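# Run the powered tray fully out of its box

## Task

Make the motorized tray slide out of its housing until it reaches its full extension. The arms are mounted as follows (metres; heading in degrees, counter-clockwise from +x): arm1 at x=-0.61 y=+0.37 z=+0.80 heading -99; arm2 at x=-0.25 y=-0.35 z=+0.79 heading +83; arm3 at x=+0.16 y=+0.35 z=+0.74 heading -90; arm4 at x=+0.69 y=-0.36 z=+0.82 heading +79. The tray must remain extended without any robot holding it there when the scene is ended.

## Robot and tools

ROBOTS. Four identical i2rt Big YAM arms, named arm1, arm2, arm3 and arm4. Each has six revolute joints, a two-finger gripper and a wrist camera. Two more cameras, cam_high and cam_low, are fixed in the room. The wrist cameras are arm1_cam_wrist, arm2_cam_wrist, arm3_cam_wrist and arm4_cam_wrist. With joints 1 and 6 at zero and the hand level and pointing ahead, the wrist camera rides on top of the hand looking toward the fingertips. Reach is roughly 1.0 m from the joint1 axis. The arms act independently: if one stalls, the rest keep moving.

FRAME. There is a single scene frame with its origin on the floor and +z up. Headings are measured counter-clockwise from +x. The hand point is midway between the fingertips. The hand's z axis runs along the fingers, and the fingers close along its y axis. Foot poses are never printed.

JOINTS (radians unless noted; all values are absolute targets, not offsets):
- joint1_rad -2.879 to 2.879: rotates the whole arm about its foot; positive is counter-clockwise seen from above; 0 points the arm along the foot's heading.
- joint2_rad 0 to 3.141: shoulder; 0 has the upper arm lying back, roughly horizontal; increasing lifts it up and then forward.
- joint3_rad 0 to 3.019: elbow; 0 folds the forearm onto the upper arm; increasing opens it.
- joint4_rad -1.692 to 1.57: hand pitch; positive tilts the fingers up.
- joint5_rad -1.57 to 1.57: hand yaw; positive toward the arm's right.
- joint6_rad -2.094 to 2.094: hand roll; positive is clockwise viewed from behind the hand.
- gripper_m 0 to 0.093 metres: gap between fingertips. Each finger pad can push roughly 50 to 62 N, less on some units.
Tolerances for counting a joint as arrived: ±0.045, ±0.14, ±0.09, ±0.055, ±0.03, ±0.035 rad for joints 1 to 6, and ±0.003 m for the gripper. Joints move at different speeds, so the hand can sweep a wide arc between postures.

TOOLS.
- execute_actions: argument actions is a list holding either nothing or exactly one action object. That object has optional keys arm1 to arm4; under each goes joints, a map from joint name (joint1_rad ... joint6_rad, gripper_m) to its absolute target. All named motions begin at once and may finish at different moments; an action runs at most 15 s. A joint or arm you leave out may still be driving toward an earlier target. An unknown key or an out-of-range number rejects the entire call and nothing moves. Optional cameras: a list of camera names; omitted, null or ["all"] gives every camera, [] gives none, an unknown name rejects the call. An empty actions list simply reports state and images.
- wait: seconds, 0 to 10. Commands nothing new; returns the same report.
- zoom_image: camera (one of the six names) and region [x0, y0, x1, y1] in pixels of that camera's most recent full image, origin at the top-left, no larger than 504 by 504. Gives a finer view.
- read_manual: section, only "licences"; returns licence text, moves nothing.
- finished_scene: scene, integer 1 to 2, the number of the scene being closed. Irreversible; the reply says whether the goal was met.

READING RESULTS. Each result gives joint_positions per robot, joint torques (six numbers per arm, in joint order, with per-unit offset, scale and noise, never zero even in free air), and images listed in order on the pictures line. joint_status tells how each commanded motion ended: off_target (stopped short, may still be pushing), contact_stop or time_out (target dropped and the joint holds where it stopped), not_followed (a safety check withheld the arm's targets, shown with a 'joint command not followed' line and usually a 'cause:' line; the gripper part still runs, and the withheld targets may be retried on later actions), limit_stop_at_motor_heat (resend the target). After time_out a joint may keep a target no farther than 0.375, 0.375, 0.113, 0.225, 0.075 and 0.3 rad (joints 1 to 6) from its position and keep pushing; on_its_own lists such joints, and its 'held at' value is the held target, not the actual angle. To relieve a push, command the joint its reported position. A target very close to the current angle may produce no motion. A joint carrying a load droops when it stops. If one call reports a stop, later motion calls in the same reply are skipped.

CAUTIONS. The arms do not halt on contact and can press very hard. A hard squeeze between two robots fails the task and ends the run; a hard collision may too. Nothing in the state reports robot-robot contact, and the anti-collision check can be late and ignores fingers, gripper housings and wrist cameras, so keep arms well apart. Objects touching robots do not count as robot contact. Sustained pushing heats motors: a MOTOR HOT line appears from 85 °C; at 100 °C an OVER-TEMPERATURE FAULT drops that arm until it cools. Heat builds even while you are composing a reply, because the simulation keeps running and the arms hold their last command. Avoid dropping or slamming things, slips and heavy pushes. Before finishing, pull the arm away so the tray is verified to stay fully out by itself.

Each tool is called as name(argument=value, ...), one argument or row to a line, values as JSON.

## Session

execute_actions(
  actions=[],
)

Scene clock: 0.00 s.
Joint torques (N m, as the arm reports them, + toward a larger angle): no reading
Motor temperatures (°C, as the motors report them): arm1=[29 29 28 29 28 27] | arm2=[29 30 28 29 29 26] | arm3=[27 30 29 26 30 29] | arm4=[27 29 29 27 27 27]
arm1.joint_positions: joint1_rad=-0.006 joint2_rad=+0.390 joint3_rad=+1.597 joint4_rad=-1.586 joint5_rad=+0.026 joint6_rad=+0.450 gripper_m=+0.094
arm1.joint_status: not commanded
arm1.hand: x=-0.6195 y=+0.3022 z=+1.3979 quat_wxyz=(-0.439, -0.739, -0.379, +0.342) (m; scene frame)
arm2.joint_positions: joint1_rad=-0.440 joint2_rad=+0.453 joint3_rad=+1.421 joint4_rad=-1.528 joint5_rad=+0.190 joint6_rad=+0.000 gripper_m=+0.095
arm2.joint_status: not commanded
arm2.hand: x=-0.1482 y=-0.2568 z=+1.3355 quat_wxyz=(-0.461, +0.376, -0.787, -0.165) (m; scene frame)
arm3.joint_positions: joint1_rad=+0.698 joint2_rad=+0.292 joint3_rad=+1.509 joint4_rad=-1.547 joint5_rad=-0.031 joint6_rad=-0.446 gripper_m=+0.094
arm3.joint_status: not commanded
arm3.hand: x=+0.1910 y=+0.3218 z=+1.3180 quat_wxyz=(-0.466, -0.166, -0.797, +0.346) (m; scene frame)
arm4.joint_positions: joint1_rad=+0.099 joint2_rad=+0.301 joint3_rad=+1.371 joint4_rad=-1.334 joint5_rad=-0.089 joint6_rad=+0.230 gripper_m=+0.094
arm4.joint_status: not commanded
arm4.hand: x=+0.6891 y=-0.2609 z=+1.3952 quat_wxyz=(-0.374, +0.481, -0.630, -0.482) (m; scene frame)
pictures: arm1_cam_wrist, arm2_cam_wrist, arm3_cam_wrist, arm4_cam_wrist, cam_high, cam_low
Images, in order (width x height): arm1_cam_wrist 504x504, arm2_cam_wrist 504x504, arm3_cam_wrist 504x504, arm4_cam_wrist 504x504, cam_high 504x504, cam_low 504x504.

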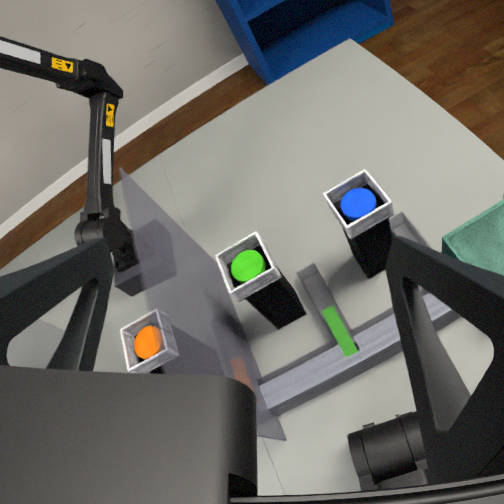

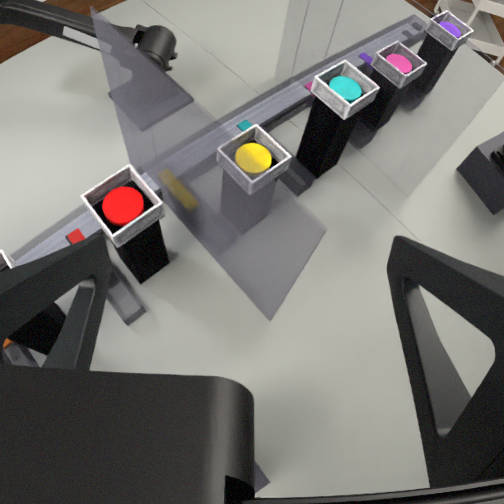

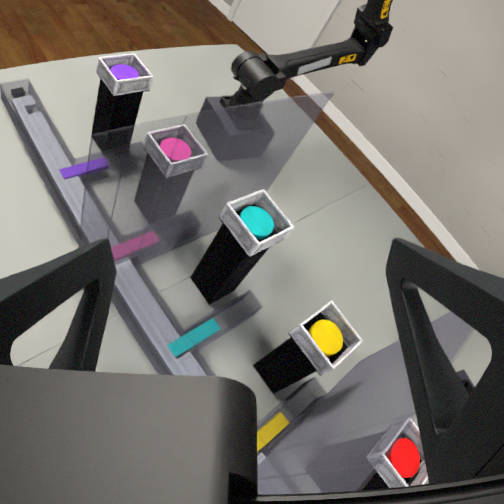

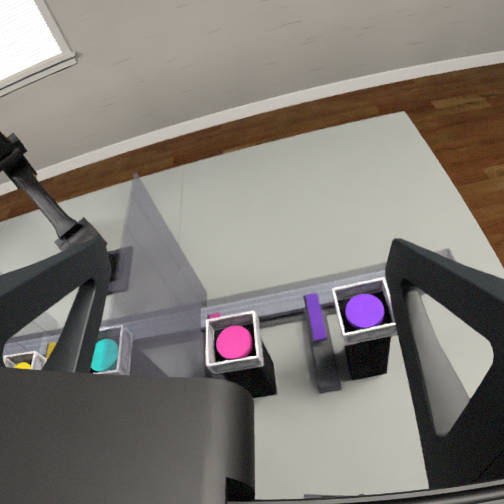

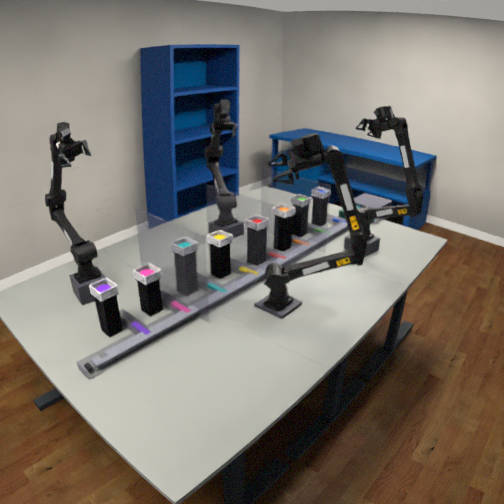

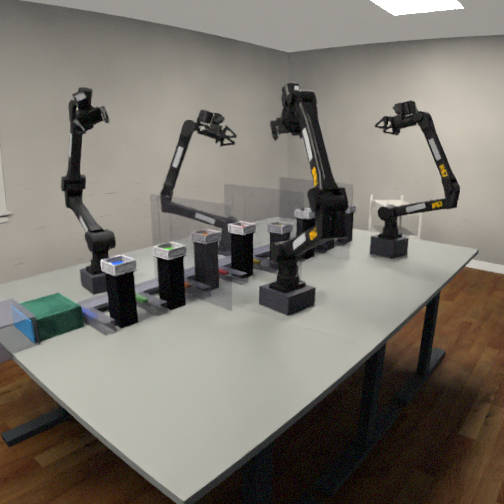

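zoom_image(
  camera="cam_high",
  region=[60,200,260,400],
)

zoom_image(
  camera="cam_low",
  region=[0,200,250,380],
)

execute_actions(
  actions=[
    {"arm1":{"joints":{"joint1_rad":0,"joint2_rad":1.1,"joint3_rad":1.2,"joint4_rad":-1.6,"joint5_rad":0,"joint6_rad":0,"gripper_m":0}},"arm2":{"joints":{"joint1_rad":0,"joint2_rad":1.1,"joint3_rad":1.2,"joint4_rad":-1.6,"joint5_rad":0,"joint6_rad":0,"gripper_m":0}},"arm3":{"joints":{"joint1_rad":0.15,"joint2_rad":1.2,"joint3_rad":1.4,"joint4_rad":-1.6,"joint5_rad":0,"joint6_rad":0,"gripper_m":0}},"arm4":{"joints":{"joint1_rad":0.25,"joint2_rad":1.1,"joint3_rad":1.2,"joint4_rad":-1.6,"joint5_rad":0,"joint6_rad":0,"gripper_m":0}}},
  ],
)

Region (60, 200, 260, 400) of cam_high's 504x504 image, scaled by 2.520, with more detail than that image has.

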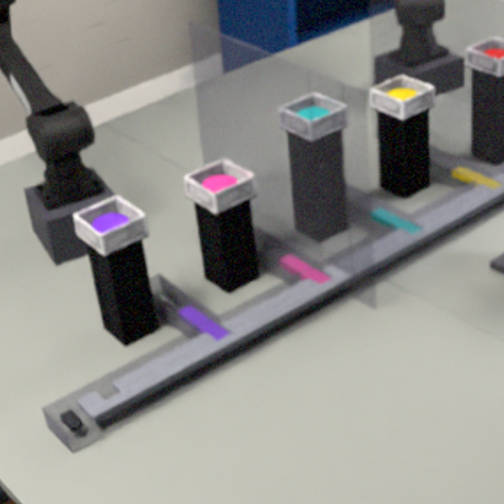

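Region (0, 200, 250, 380) of cam_low's 504x504 image, scaled by 2.016, with more detail than that image has; it fills the top 363 rows of this view, and the rest is white.

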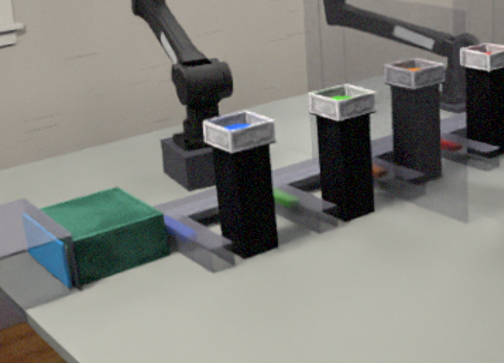

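Scene clock: 13.90 s.
Joint torques (N m, as the arm reports them, + toward a larger angle): arm1=[ 2.45 -8.24 10.35 -0.19 -0.04 -0.05] | arm2=[-1.45 -5.08  8.42  0.38 -0.06  0.15] | arm3=[  0.38 -10.33   9.2    0.27   0.16  -0.02] | arm4=[ 2.14 -7.58  8.08  0.3   0.11 -0.07]
Motor temperatures (°C, as the motors report them): arm1=[29 30 30 29 28 27] | arm2=[29 30 31 29 29 26] | arm3=[27 31 31 27 30 29] | arm4=[27 30 32 27 27 27]
arm1.joint_positions: joint1_rad=-0.006 joint2_rad=+1.109 joint3_rad=+1.184 joint4_rad=-1.587 joint5_rad=+0.002 joint6_rad=+0.014 gripper_m=+0.000
arm1.joint_status: all done
arm1.hand: x=-0.6556 y=+0.0610 z=+1.0752 quat_wxyz=(-0.013, -0.765, -0.643, +0.020) (m; scene frame)
arm2.joint_positions: joint1_rad=+0.000 joint2_rad=+1.104 joint3_rad=+1.198 joint4_rad=-1.593 joint5_rad=+0.002 joint6_rad=+0.000 gripper_m=+0.001
arm2.joint_status: all done
arm2.hand: x=-0.2100 y=-0.0420 z=+1.0852 quat_wxyz=(-0.028, +0.660, -0.750, -0.030) (m; scene frame)
arm3.joint_positions: joint1_rad=+0.154 joint2_rad=+1.203 joint3_rad=+1.392 joint4_rad=-1.584 joint5_rad=-0.003 joint6_rad=-0.011 gripper_m=+0.000
arm3.joint_status: all done
arm3.hand: x=+0.2143 y=-0.0103 z=+1.0722 quat_wxyz=(-0.067, -0.646, -0.759, +0.055) (m; scene frame)
arm4.joint_positions: joint1_rad=+0.240 joint2_rad=+1.103 joint3_rad=+1.206 joint4_rad=-1.590 joint5_rad=-0.003 joint6_rad=+0.014 gripper_m=+0.001
arm4.joint_status: all done
arm4.hand: x=+0.6794 y=-0.0490 z=+1.1111 quat_wxyz=(-0.028, +0.716, -0.697, -0.035) (m; scene frame)
pictures: arm1_cam_wrist, arm2_cam_wrist, arm3_cam_wrist, arm4_cam_wrist, cam_high, cam_low
Images, in order (width x height): arm1_cam_wrist 504x504, arm2_cam_wrist 504x504, arm3_cam_wrist 504x504, arm4_cam_wrist 504x504, cam_high 504x504, cam_low 504x504.

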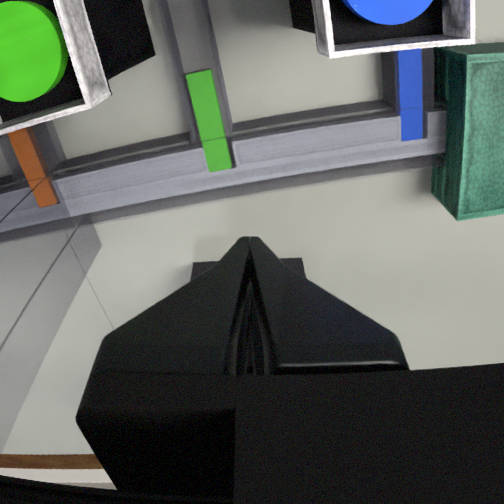

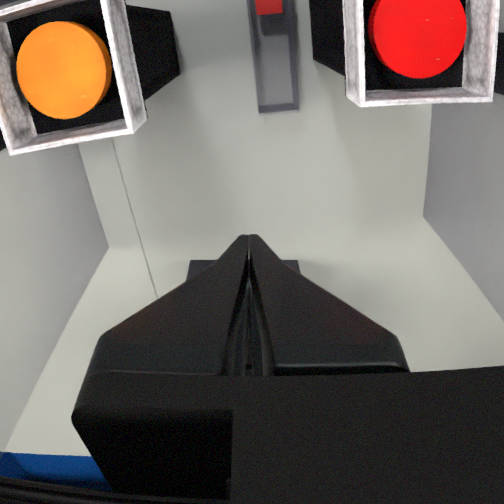

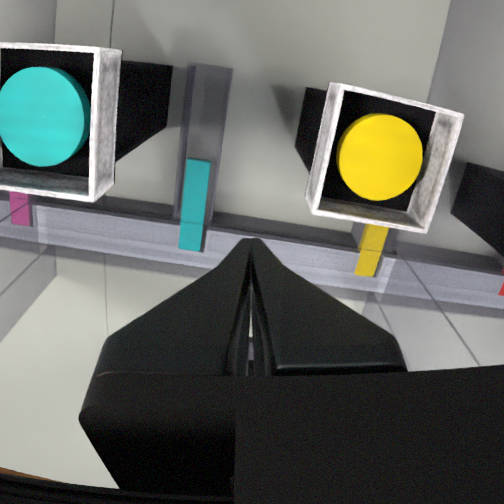

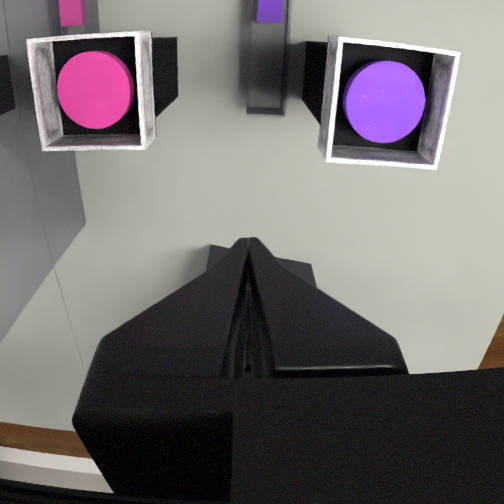

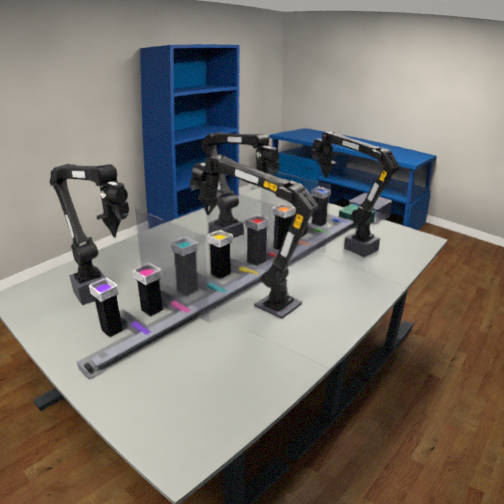

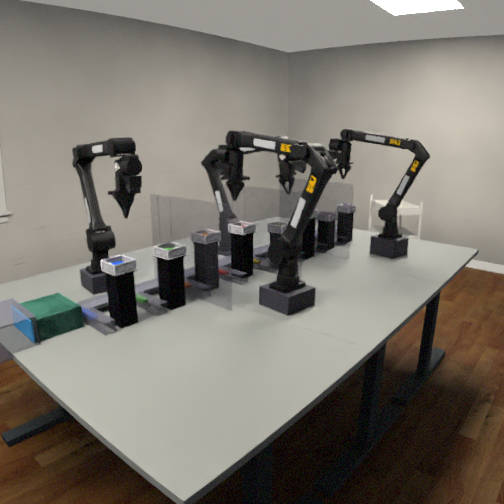

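execute_actions(
  actions=[
    {"arm1":{"joints":{"joint1_rad":-0.229,"joint2_rad":1.38,"joint3_rad":1.28,"joint4_rad":-1.46}},"arm2":{"joints":{"joint1_rad":0.32,"joint2_rad":1.27,"joint3_rad":1.19,"joint4_rad":-1.49}},"arm3":{"joints":{"joint1_rad":-0.114,"joint2_rad":1.254,"joint3_rad":1.3,"joint4_rad":-1.62}},"arm4":{"joints":{"joint1_rad":0.548,"joint2_rad":1.325,"joint3_rad":1.15,"joint4_rad":-1.4}}},
  ],
)

zoom_image(
  camera="cam_low",
  region=[70,130,370,330],
)

zoom_image(
  camera="cam_high",
  region=[70,140,350,340],
)

Scene clock: 32.53 s.
Joint torques (N m, as the arm reports them, + toward a larger angle): arm1=[  1.86 -11.9   11.87   0.69   0.03   0.01] | arm2=[-2.11 -8.4   7.98  0.71 -0.03  0.15] | arm3=[  1.15 -11.3    8.84  -0.11   0.1   -0.05] | arm4=[  1.07 -10.69   8.16   1.03   0.    -0.05]
Motor temperatures (°C, as the motors report them): arm1=[29 30 35 29 28 27] | arm2=[29 30 33 29 29 26] | arm3=[27 31 36 26 30 30] | arm4=[27 30 35 27 27 27]
arm1.joint_positions: joint1_rad=-0.233 joint2_rad=+1.390 joint3_rad=+1.240 joint4_rad=-1.470 joint5_rad=+0.000 joint6_rad=+0.013 gripper_m=+0.000
arm1.joint_status: all done
arm1.hand: x=-0.7518 y=+0.0095 z=+1.0044 quat_wxyz=(+0.019, -0.833, -0.553, -0.022) (m; scene frame)
arm2.joint_positions: joint1_rad=+0.327 joint2_rad=+1.283 joint3_rad=+1.192 joint4_rad=-1.494 joint5_rad=+0.001 joint6_rad=+0.000 gripper_m=+0.001
arm2.joint_status: all done
arm2.hand: x=-0.3209 y=+0.0005 z=+1.0292 quat_wxyz=(+0.003, +0.774, -0.633, -0.001) (m; scene frame)
arm3.joint_positions: joint1_rad=-0.121 joint2_rad=+1.257 joint3_rad=+1.297 joint4_rad=-1.605 joint5_rad=-0.001 joint6_rad=-0.010 gripper_m=+0.000
arm3.joint_status: all done
arm3.hand: x=+0.1150 y=+0.0031 z=+1.0152 quat_wxyz=(-0.002, -0.747, -0.665, +0.001) (m; scene frame)
arm4.joint_positions: joint1_rad=+0.548 joint2_rad=+1.325 joint3_rad=+1.153 joint4_rad=-1.408 joint5_rad=-0.001 joint6_rad=+0.013 gripper_m=+0.001
arm4.joint_status: all done
arm4.hand: x=+0.5656 y=-0.0133 z=+1.0217 quat_wxyz=(+0.002, +0.816, -0.579, +0.000) (m; scene frame)
pictures: arm1_cam_wrist, arm2_cam_wrist, arm3_cam_wrist, arm4_cam_wrist, cam_high, cam_low
Images, in order (width x height): arm1_cam_wrist 504x504, arm2_cam_wrist 504x504, arm3_cam_wrist 504x504, arm4_cam_wrist 504x504, cam_high 504x504, cam_low 504x504.

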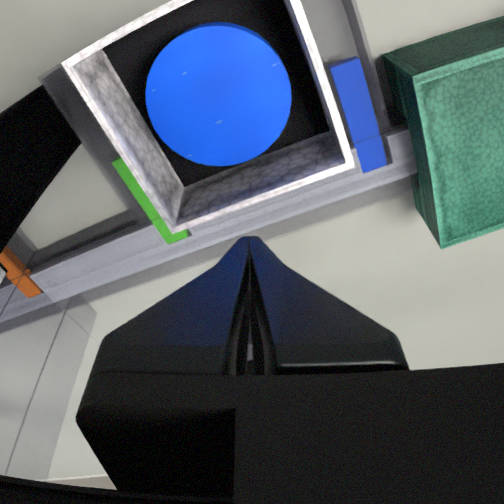

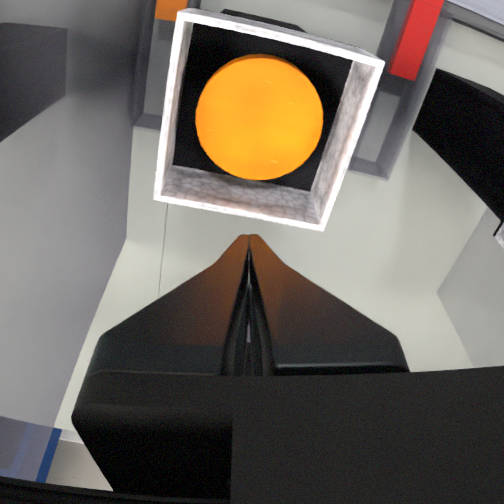

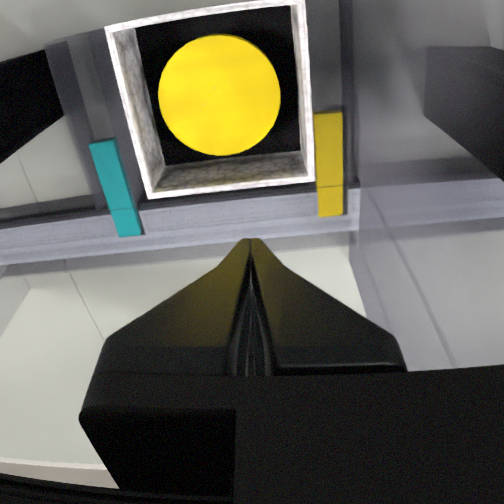

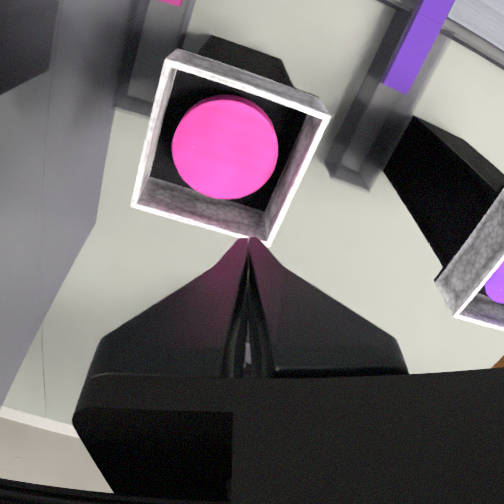

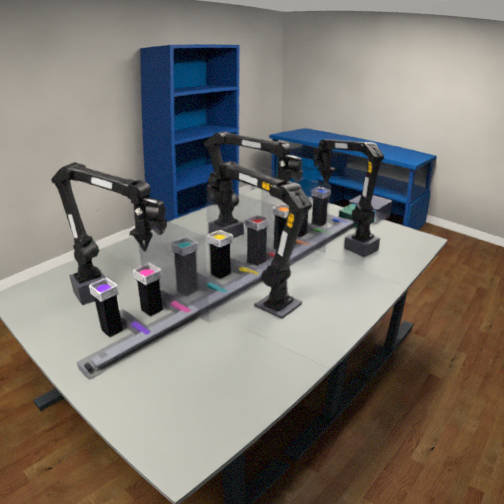

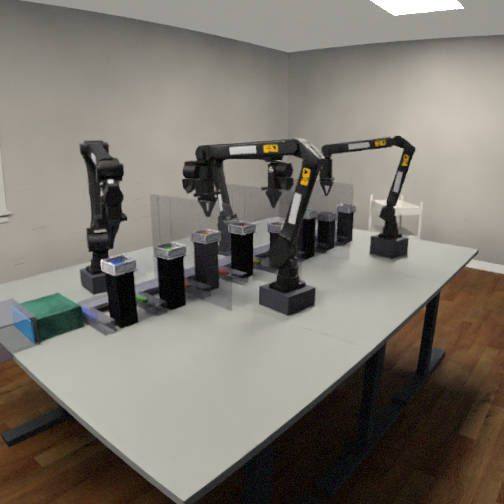

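Region (70, 130, 370, 330) of cam_low's 504x504 image, scaled by 1.680, with more detail than that image has.

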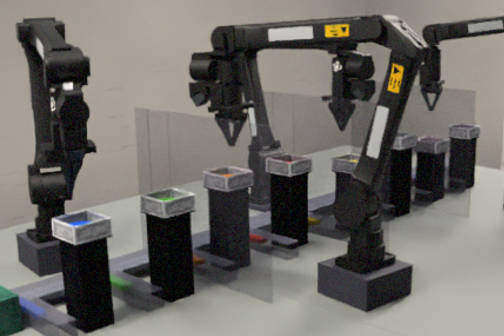

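Region (70, 140, 350, 340) of cam_high's 504x504 image, scaled by 1.800, with more detail than that image has; it fills the top 360 rows of this view, and the rest is white.

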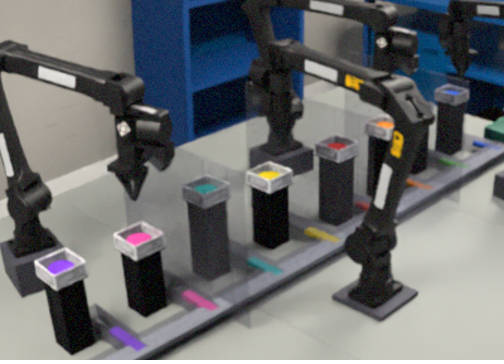

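execute_actions(
  actions=[
    {"arm1":{"joints":{"joint1_rad":-0.2,"joint2_rad":1.42,"joint3_rad":1.31,"joint4_rad":-1.39}},"arm2":{"joints":{"joint1_rad":0.305,"joint2_rad":1.32,"joint3_rad":1.16,"joint4_rad":-1.4}},"arm3":{"joints":{"joint1_rad":-0.078,"joint2_rad":1.315,"joint3_rad":1.28,"joint4_rad":-1.54}},"arm4":{"joints":{"joint1_rad":0.583,"joint2_rad":1.35,"joint3_rad":1.06,"joint4_rad":-1.27,"joint6_rad":0.4}}},
  ],
)

Scene clock: 44.90 s.
Joint torques (N m, as the arm reports them, + toward a larger angle): arm1=[  2.88 -11.06  13.63   0.82   0.03  -0.02] | arm2=[-1.89 -7.48  7.45  0.98 -0.02  0.15] | arm3=[  0.99 -11.26   8.32   1.19   0.12  -0.07] | arm4=[  1.99 -10.35   7.64   1.18   0.04   0.16]
Motor temperatures (°C, as the motors report them): arm1=[29 31 38 29 28 27] | arm2=[29 31 34 29 29 26] | arm3=[27 32 37 26 30 30] | arm4=[27 30 36 27 27 27]
arm1.joint_positions: joint1_rad=-0.205 joint2_rad=+1.412 joint3_rad=+1.249 joint4_rad=-1.405 joint5_rad=+0.000 joint6_rad=+0.013 gripper_m=+0.000
arm1.joint_status: all done
arm1.hand: x=-0.7490 y=-0.0138 z=+0.9988 quat_wxyz=(+0.005, -0.825, -0.565, -0.001) (m; scene frame)
arm2.joint_positions: joint1_rad=+0.309 joint2_rad=+1.314 joint3_rad=+1.169 joint4_rad=-1.409 joint5_rad=+0.001 joint6_rad=+0.000 gripper_m=+0.001
arm2.joint_status: all done
arm2.hand: x=-0.3179 y=+0.0187 z=+1.0098 quat_wxyz=(-0.007, +0.769, -0.640, -0.013) (m; scene frame)
arm3.joint_positions: joint1_rad=-0.082 joint2_rad=+1.311 joint3_rad=+1.282 joint4_rad=-1.555 joint5_rad=-0.001 joint6_rad=-0.010 gripper_m=+0.000
arm3.joint_status: all done
arm3.hand: x=+0.1273 y=-0.0140 z=+0.9908 quat_wxyz=(+0.005, -0.734, -0.679, -0.007) (m; scene frame)
arm4.joint_positions: joint1_rad=+0.573 joint2_rad=+1.343 joint3_rad=+1.068 joint4_rad=-1.281 joint5_rad=-0.001 joint6_rad=+0.386 gripper_m=+0.001
arm4.joint_status: all done
arm4.hand: x=+0.5554 y=-0.0125 z=+0.9834 quat_wxyz=(-0.002, +0.703, -0.711, -0.010) (m; scene frame)
pictures: arm1_cam_wrist, arm2_cam_wrist, arm3_cam_wrist, arm4_cam_wrist, cam_high, cam_low
Images, in order (width x height): arm1_cam_wrist 504x504, arm2_cam_wrist 504x504, arm3_cam_wrist 504x504, arm4_cam_wrist 504x504, cam_high 504x504, cam_low 504x504.

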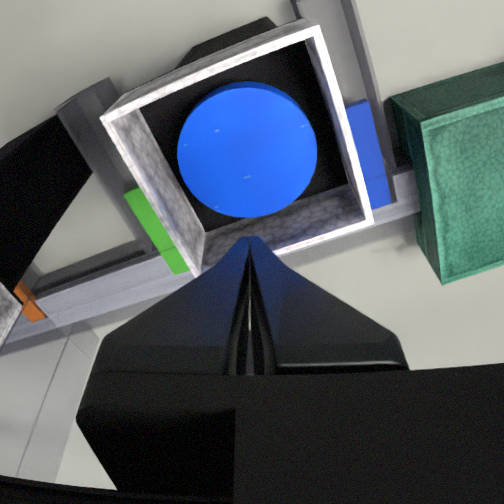

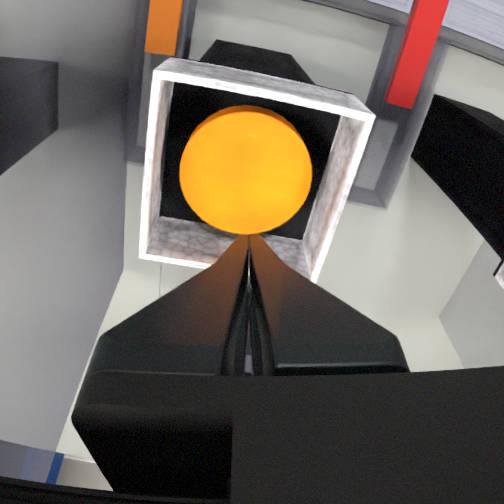

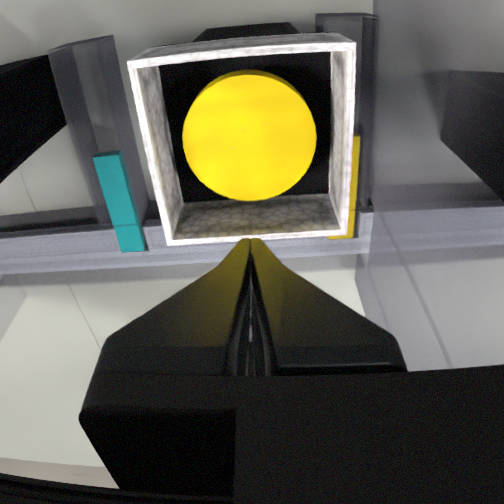

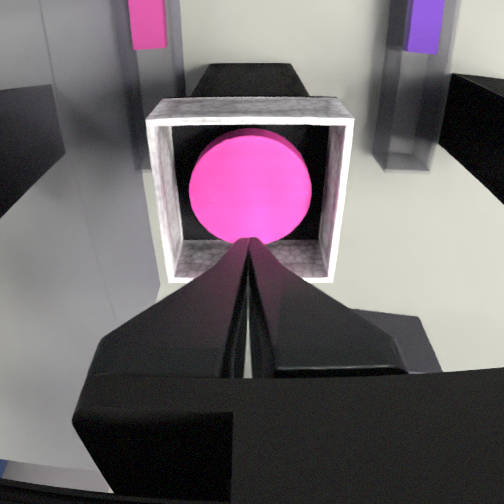

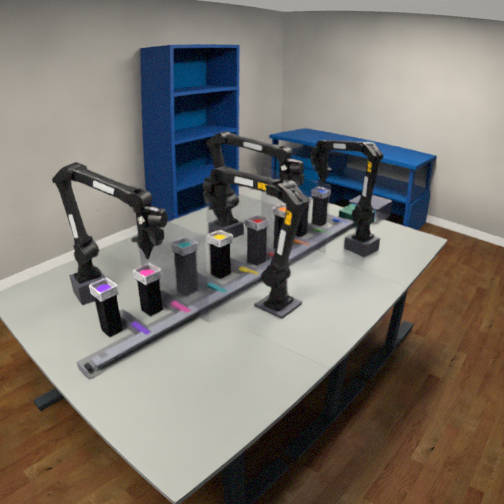

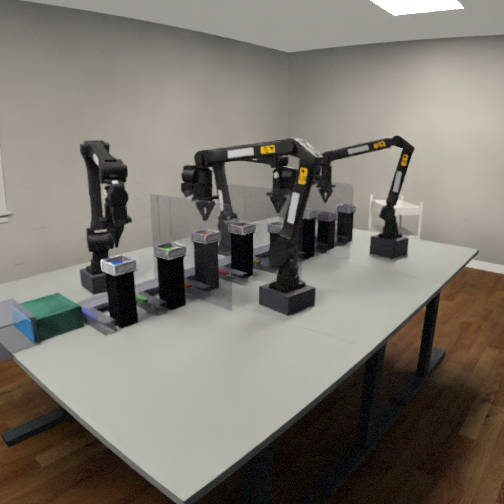

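execute_actions(
  actions=[
    {"arm1":{"joints":{"joint2_rad":1.46,"joint3_rad":1.17,"joint4_rad":-1.27}},"arm2":{"joints":{"joint2_rad":1.34,"joint3_rad":1.05,"joint4_rad":-1.28}},"arm3":{"joints":{"joint2_rad":1.35,"joint3_rad":1.18,"joint4_rad":-1.39}},"arm4":{"joints":{"joint2_rad":1.375,"joint3_rad":0.95,"joint4_rad":-1.15}}},
  ],
)

Scene clock: 50.07 s.
Joint torques (N m, as the arm reports them, + toward a larger angle): arm1=[  1.89 -13.05   8.37   0.95   0.1   -0.02] | arm2=[-1.93 -7.94  7.6   0.95 -0.03  0.15] | arm3=[  0.32 -11.92   8.49   1.3    0.14  -0.04] | arm4=[  2.22 -10.31   7.44   1.15   0.05   0.19]
Motor temperatures (°C, as the motors report them): arm1=[29 31 39 29 28 28] | arm2=[29 31 34 29 29 26] | arm3=[27 32 37 26 30 30] | arm4=[27 30 36 27 27 27]
arm1.joint_positions: joint1_rad=-0.205 joint2_rad=+1.459 joint3_rad=+1.170 joint4_rad=-1.285 joint5_rad=+0.000 joint6_rad=+0.013 gripper_m=+0.000
arm1.joint_status: all done
arm1.hand: x=-0.7512 y=-0.0187 z=+0.9513 quat_wxyz=(+0.006, -0.825, -0.565, -0.003) (m; scene frame)
arm2.joint_positions: joint1_rad=+0.309 joint2_rad=+1.336 joint3_rad=+1.053 joint4_rad=-1.290 joint5_rad=+0.001 joint6_rad=+0.000 gripper_m=+0.001
arm2.joint_status: all done
arm2.hand: x=-0.3170 y=+0.0122 z=+0.9589 quat_wxyz=(-0.001, +0.769, -0.640, -0.006) (m; scene frame)
arm3.joint_positions: joint1_rad=-0.082 joint2_rad=+1.348 joint3_rad=+1.178 joint4_rad=-1.406 joint5_rad=-0.001 joint6_rad=-0.010 gripper_m=+0.000
arm3.joint_status: all done
arm3.hand: x=+0.1264 y=-0.0249 z=+0.9385 quat_wxyz=(+0.002, -0.734, -0.679, -0.003) (m; scene frame)
arm4.joint_positions: joint1_rad=+0.573 joint2_rad=+1.370 joint3_rad=+0.955 joint4_rad=-1.160 joint5_rad=-0.001 joint6_rad=+0.387 gripper_m=+0.001
arm4.joint_status: all done
arm4.hand: x=+0.5596 y=-0.0238 z=+0.9338 quat_wxyz=(+0.001, +0.703, -0.711, -0.002) (m; scene frame)
pictures: arm1_cam_wrist, arm2_cam_wrist, arm3_cam_wrist, arm4_cam_wrist, cam_high, cam_low
Images, in order (width x height): arm1_cam_wrist 504x504, arm2_cam_wrist 504x504, arm3_cam_wrist 504x504, arm4_cam_wrist 504x504, cam_high 504x504, cam_low 504x504.

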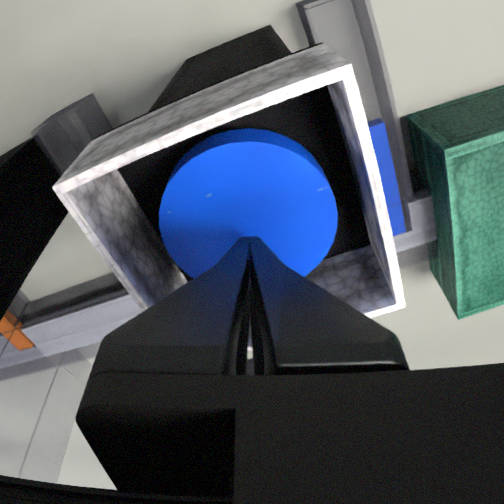

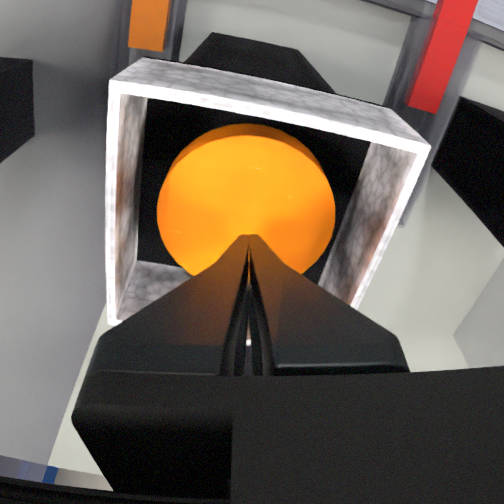

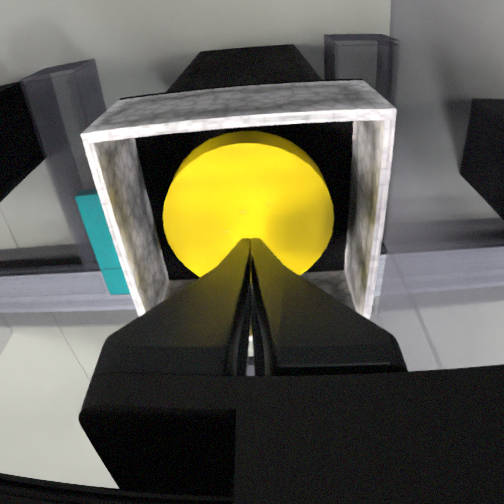

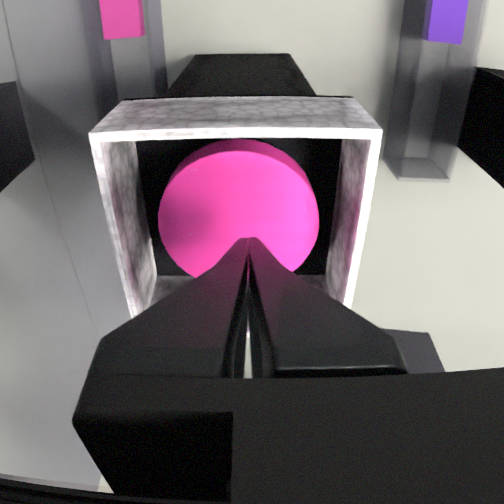

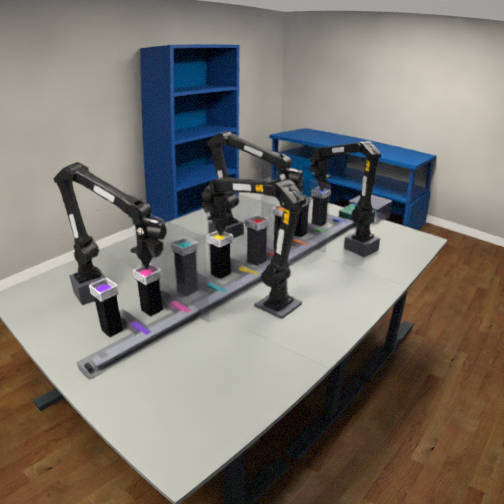

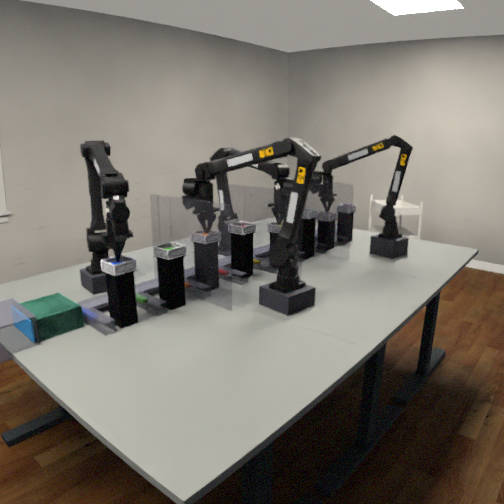

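execute_actions(
  actions=[
    {"arm1":{"joints":{"joint2_rad":1.49,"joint3_rad":1.11,"joint4_rad":-1.18}},"arm2":{"joints":{"joint2_rad":1.37,"joint3_rad":0.99,"joint4_rad":-1.185}},"arm3":{"joints":{"joint2_rad":1.37,"joint3_rad":1.1,"joint4_rad":-1.29}},"arm4":{"joints":{"joint2_rad":1.43,"joint3_rad":0.88,"joint4_rad":-1.02}}},
  ],
)

Scene clock: 55.13 s.
Joint torques (N m, as the arm reports them, + toward a larger angle): arm1=[ 1.17 -9.96  6.56  1.6   0.01 -0.05] | arm2=[-1.88 -6.45  6.08  1.47 -0.03  0.15] | arm3=[ 0.66 -9.77  6.51  1.76  0.11 -0.08] | arm4=[ 2.09 -8.72  5.86  1.8   0.05  0.17]
Motor temperatures (°C, as the motors report them): arm1=[29 31 37 29 28 28] | arm2=[29 31 34 29 29 26] | arm3=[27 32 37 26 30 30] | arm4=[27 30 36 27 27 27]
arm1.joint_positions: joint1_rad=-0.205 joint2_rad=+1.464 joint3_rad=+1.132 joint4_rad=-1.209 joint5_rad=+0.000 joint6_rad=+0.013 gripper_m=+0.000
arm1.joint_status: all done
arm1.hand: x=-0.7530 y=-0.0233 z=+0.9357 quat_wxyz=(-0.003, -0.825, -0.565, +0.011) (m; scene frame)
arm2.joint_positions: joint1_rad=+0.309 joint2_rad=+1.344 joint3_rad=+1.014 joint4_rad=-1.204 joint5_rad=+0.001 joint6_rad=+0.000 gripper_m=+0.001
arm2.joint_status: all done
arm2.hand: x=-0.3184 y=+0.0193 z=+0.9424 quat_wxyz=(-0.013, +0.768, -0.640, -0.021) (m; scene frame)
arm3.joint_positions: joint1_rad=-0.082 joint2_rad=+1.344 joint3_rad=+1.125 joint4_rad=-1.317 joint5_rad=-0.001 joint6_rad=-0.010 gripper_m=+0.000
arm3.joint_status: all done
arm3.hand: x=+0.1260 y=-0.0292 z=+0.9200 quat_wxyz=(-0.011, -0.734, -0.679, +0.011) (m; scene frame)
arm4.joint_positions: joint1_rad=+0.573 joint2_rad=+1.401 joint3_rad=+0.903 joint4_rad=-1.043 joint5_rad=-0.001 joint6_rad=+0.387 gripper_m=+0.001
arm4.joint_status: all done
arm4.hand: x=+0.5571 y=-0.0177 z=+0.9054 quat_wxyz=(-0.005, +0.703, -0.711, -0.017) (m; scene frame)
pictures: arm1_cam_wrist, arm2_cam_wrist, arm3_cam_wrist, arm4_cam_wrist, cam_high, cam_low
Images, in order (width x height): arm1_cam_wrist 504x504, arm2_cam_wrist 504x504, arm3_cam_wrist 504x504, arm4_cam_wrist 504x504, cam_high 504x504, cam_low 504x504.

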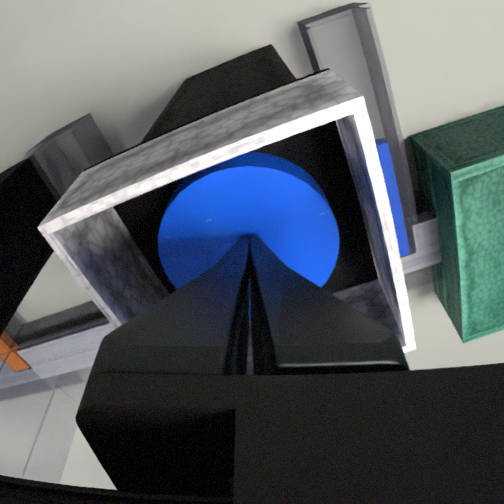

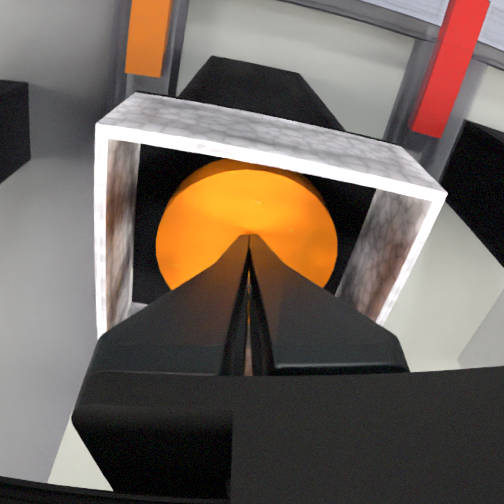

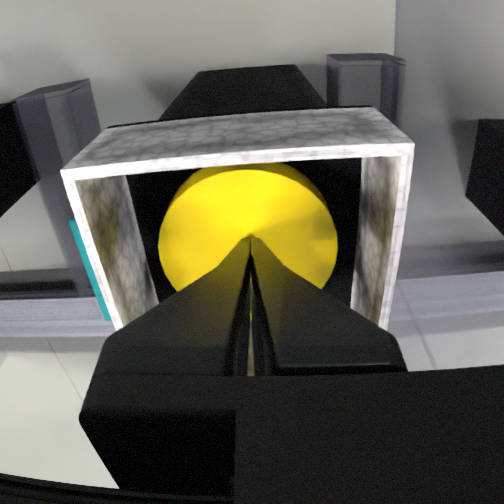

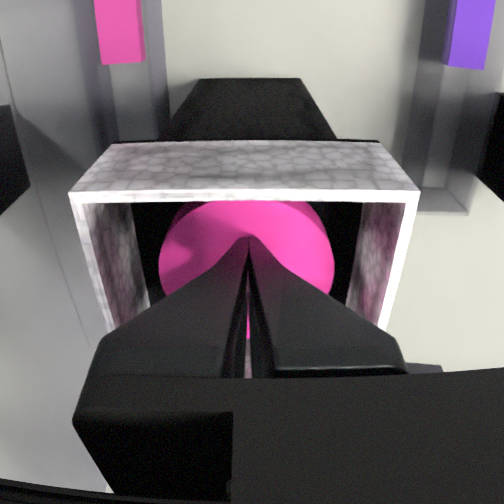

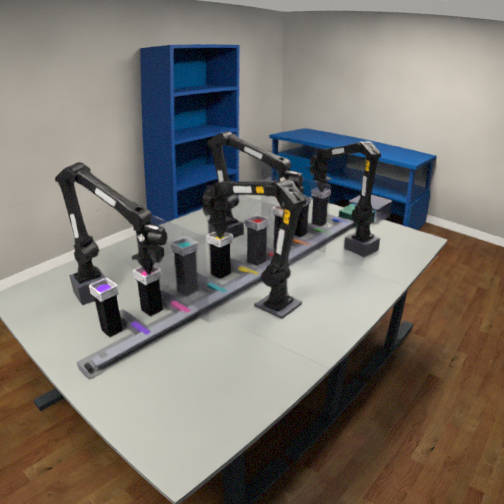

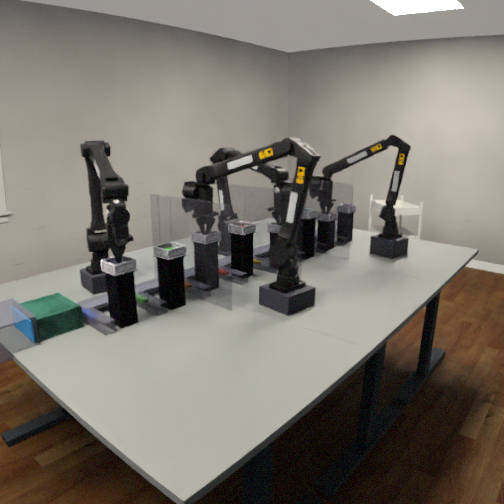

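Press a bit deeper.

execute_actions(
  actions=[
    {"arm1":{"joints":{"joint2_rad":1.51,"joint3_rad":1.05}},"arm2":{"joints":{"joint2_rad":1.39,"joint3_rad":0.93}},"arm3":{"joints":{"joint2_rad":1.39,"joint3_rad":1.04}},"arm4":{"joints":{"joint2_rad":1.44,"joint3_rad":0.82}}},
  ],
)

Scene clock: 60.07 s.
Joint torques (N m, as the arm reports them, + toward a larger angle): arm1=[ 1.57 -8.34  3.46  0.55  0.05  0.  ] | arm2=[-1.86 -3.69  2.96  0.69 -0.03  0.14] | arm3=[ 0.69 -7.11  3.49  0.68  0.09 -0.04] | arm4=[ 2.13 -6.01  3.02  0.51  0.05  0.18]
Motor temperatures (°C, as the motors report them): arm1=[29 31 36 29 28 28] | arm2=[29 31 33 29 29 26] | arm3=[27 32 37 27 30 30] | arm4=[27 30 35 27 27 27]
arm1.joint_positions: joint1_rad=-0.205 joint2_rad=+1.451 joint3_rad=+1.114 joint4_rad=-1.186 joint5_rad=+0.000 joint6_rad=+0.013 gripper_m=+0.000
arm1.joint_status: all done
arm1.hand: x=-0.7526 y=-0.0221 z=+0.9344 quat_wxyz=(-0.009, -0.825, -0.565, +0.018) (m; scene frame)
arm2.joint_positions: joint1_rad=+0.309 joint2_rad=+1.333 joint3_rad=+0.998 joint4_rad=-1.186 joint5_rad=+0.001 joint6_rad=+0.000 gripper_m=+0.001
arm2.joint_status: all done
arm2.hand: x=-0.3182 y=+0.0179 z=+0.9402 quat_wxyz=(-0.017, +0.768, -0.639, -0.026) (m; scene frame)
arm3.joint_positions: joint1_rad=-0.082 joint2_rad=+1.331 joint3_rad=+1.104 joint4_rad=-1.292 joint5_rad=-0.001 joint6_rad=-0.010 gripper_m=+0.000
arm3.joint_status: all done
arm3.hand: x=+0.1261 y=-0.0279 z=+0.9170 quat_wxyz=(-0.017, -0.734, -0.679, +0.017) (m; scene frame)
arm4.joint_positions: joint1_rad=+0.573 joint2_rad=+1.384 joint3_rad=+0.882 joint4_rad=-1.016 joint5_rad=-0.001 joint6_rad=+0.387 gripper_m=+0.001
arm4.joint_status: all done
arm4.hand: x=+0.5577 y=-0.0191 z=+0.9042 quat_wxyz=(-0.010, +0.702, -0.711, -0.028) (m; scene frame)
pictures: arm1_cam_wrist, arm2_cam_wrist, arm3_cam_wrist, arm4_cam_wrist, cam_high, cam_low
Images, in order (width x height): arm1_cam_wrist 504x504, arm2_cam_wrist 504x504, arm3_cam_wrist 504x504, arm4_cam_wrist 504x504, cam_high 504x504, cam_low 504x504.

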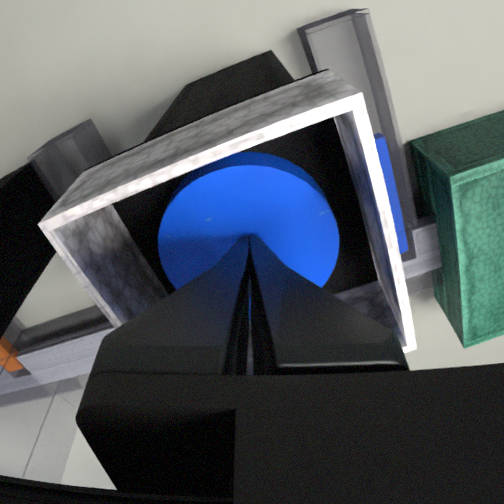

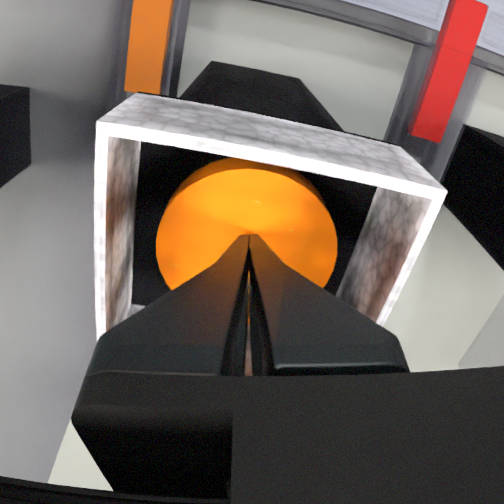

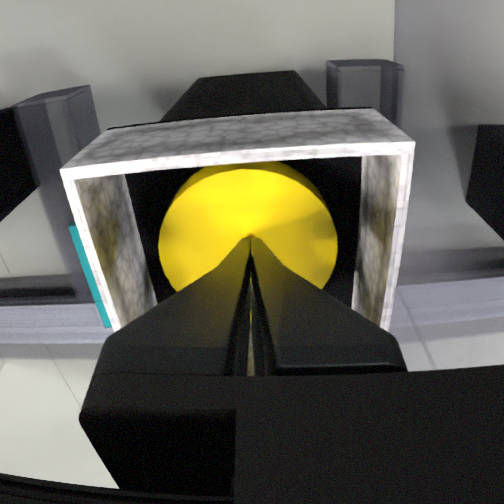

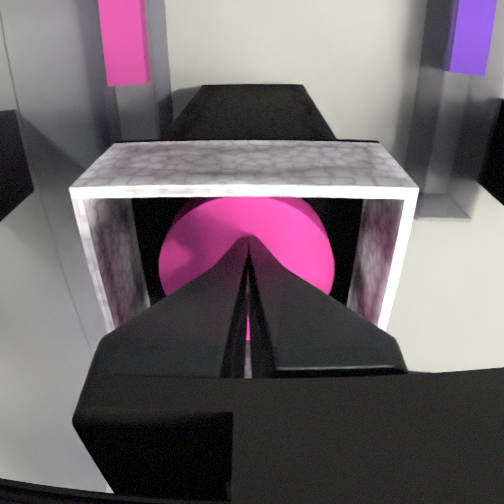

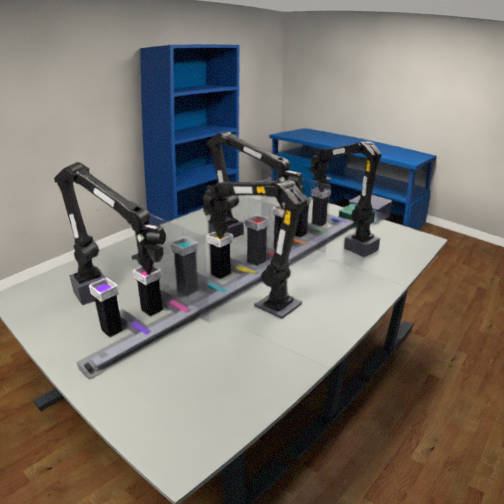

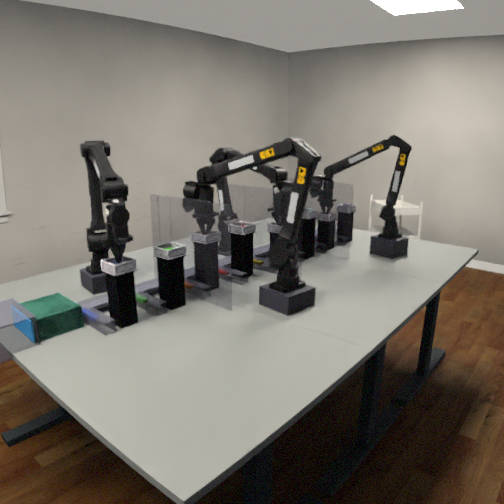

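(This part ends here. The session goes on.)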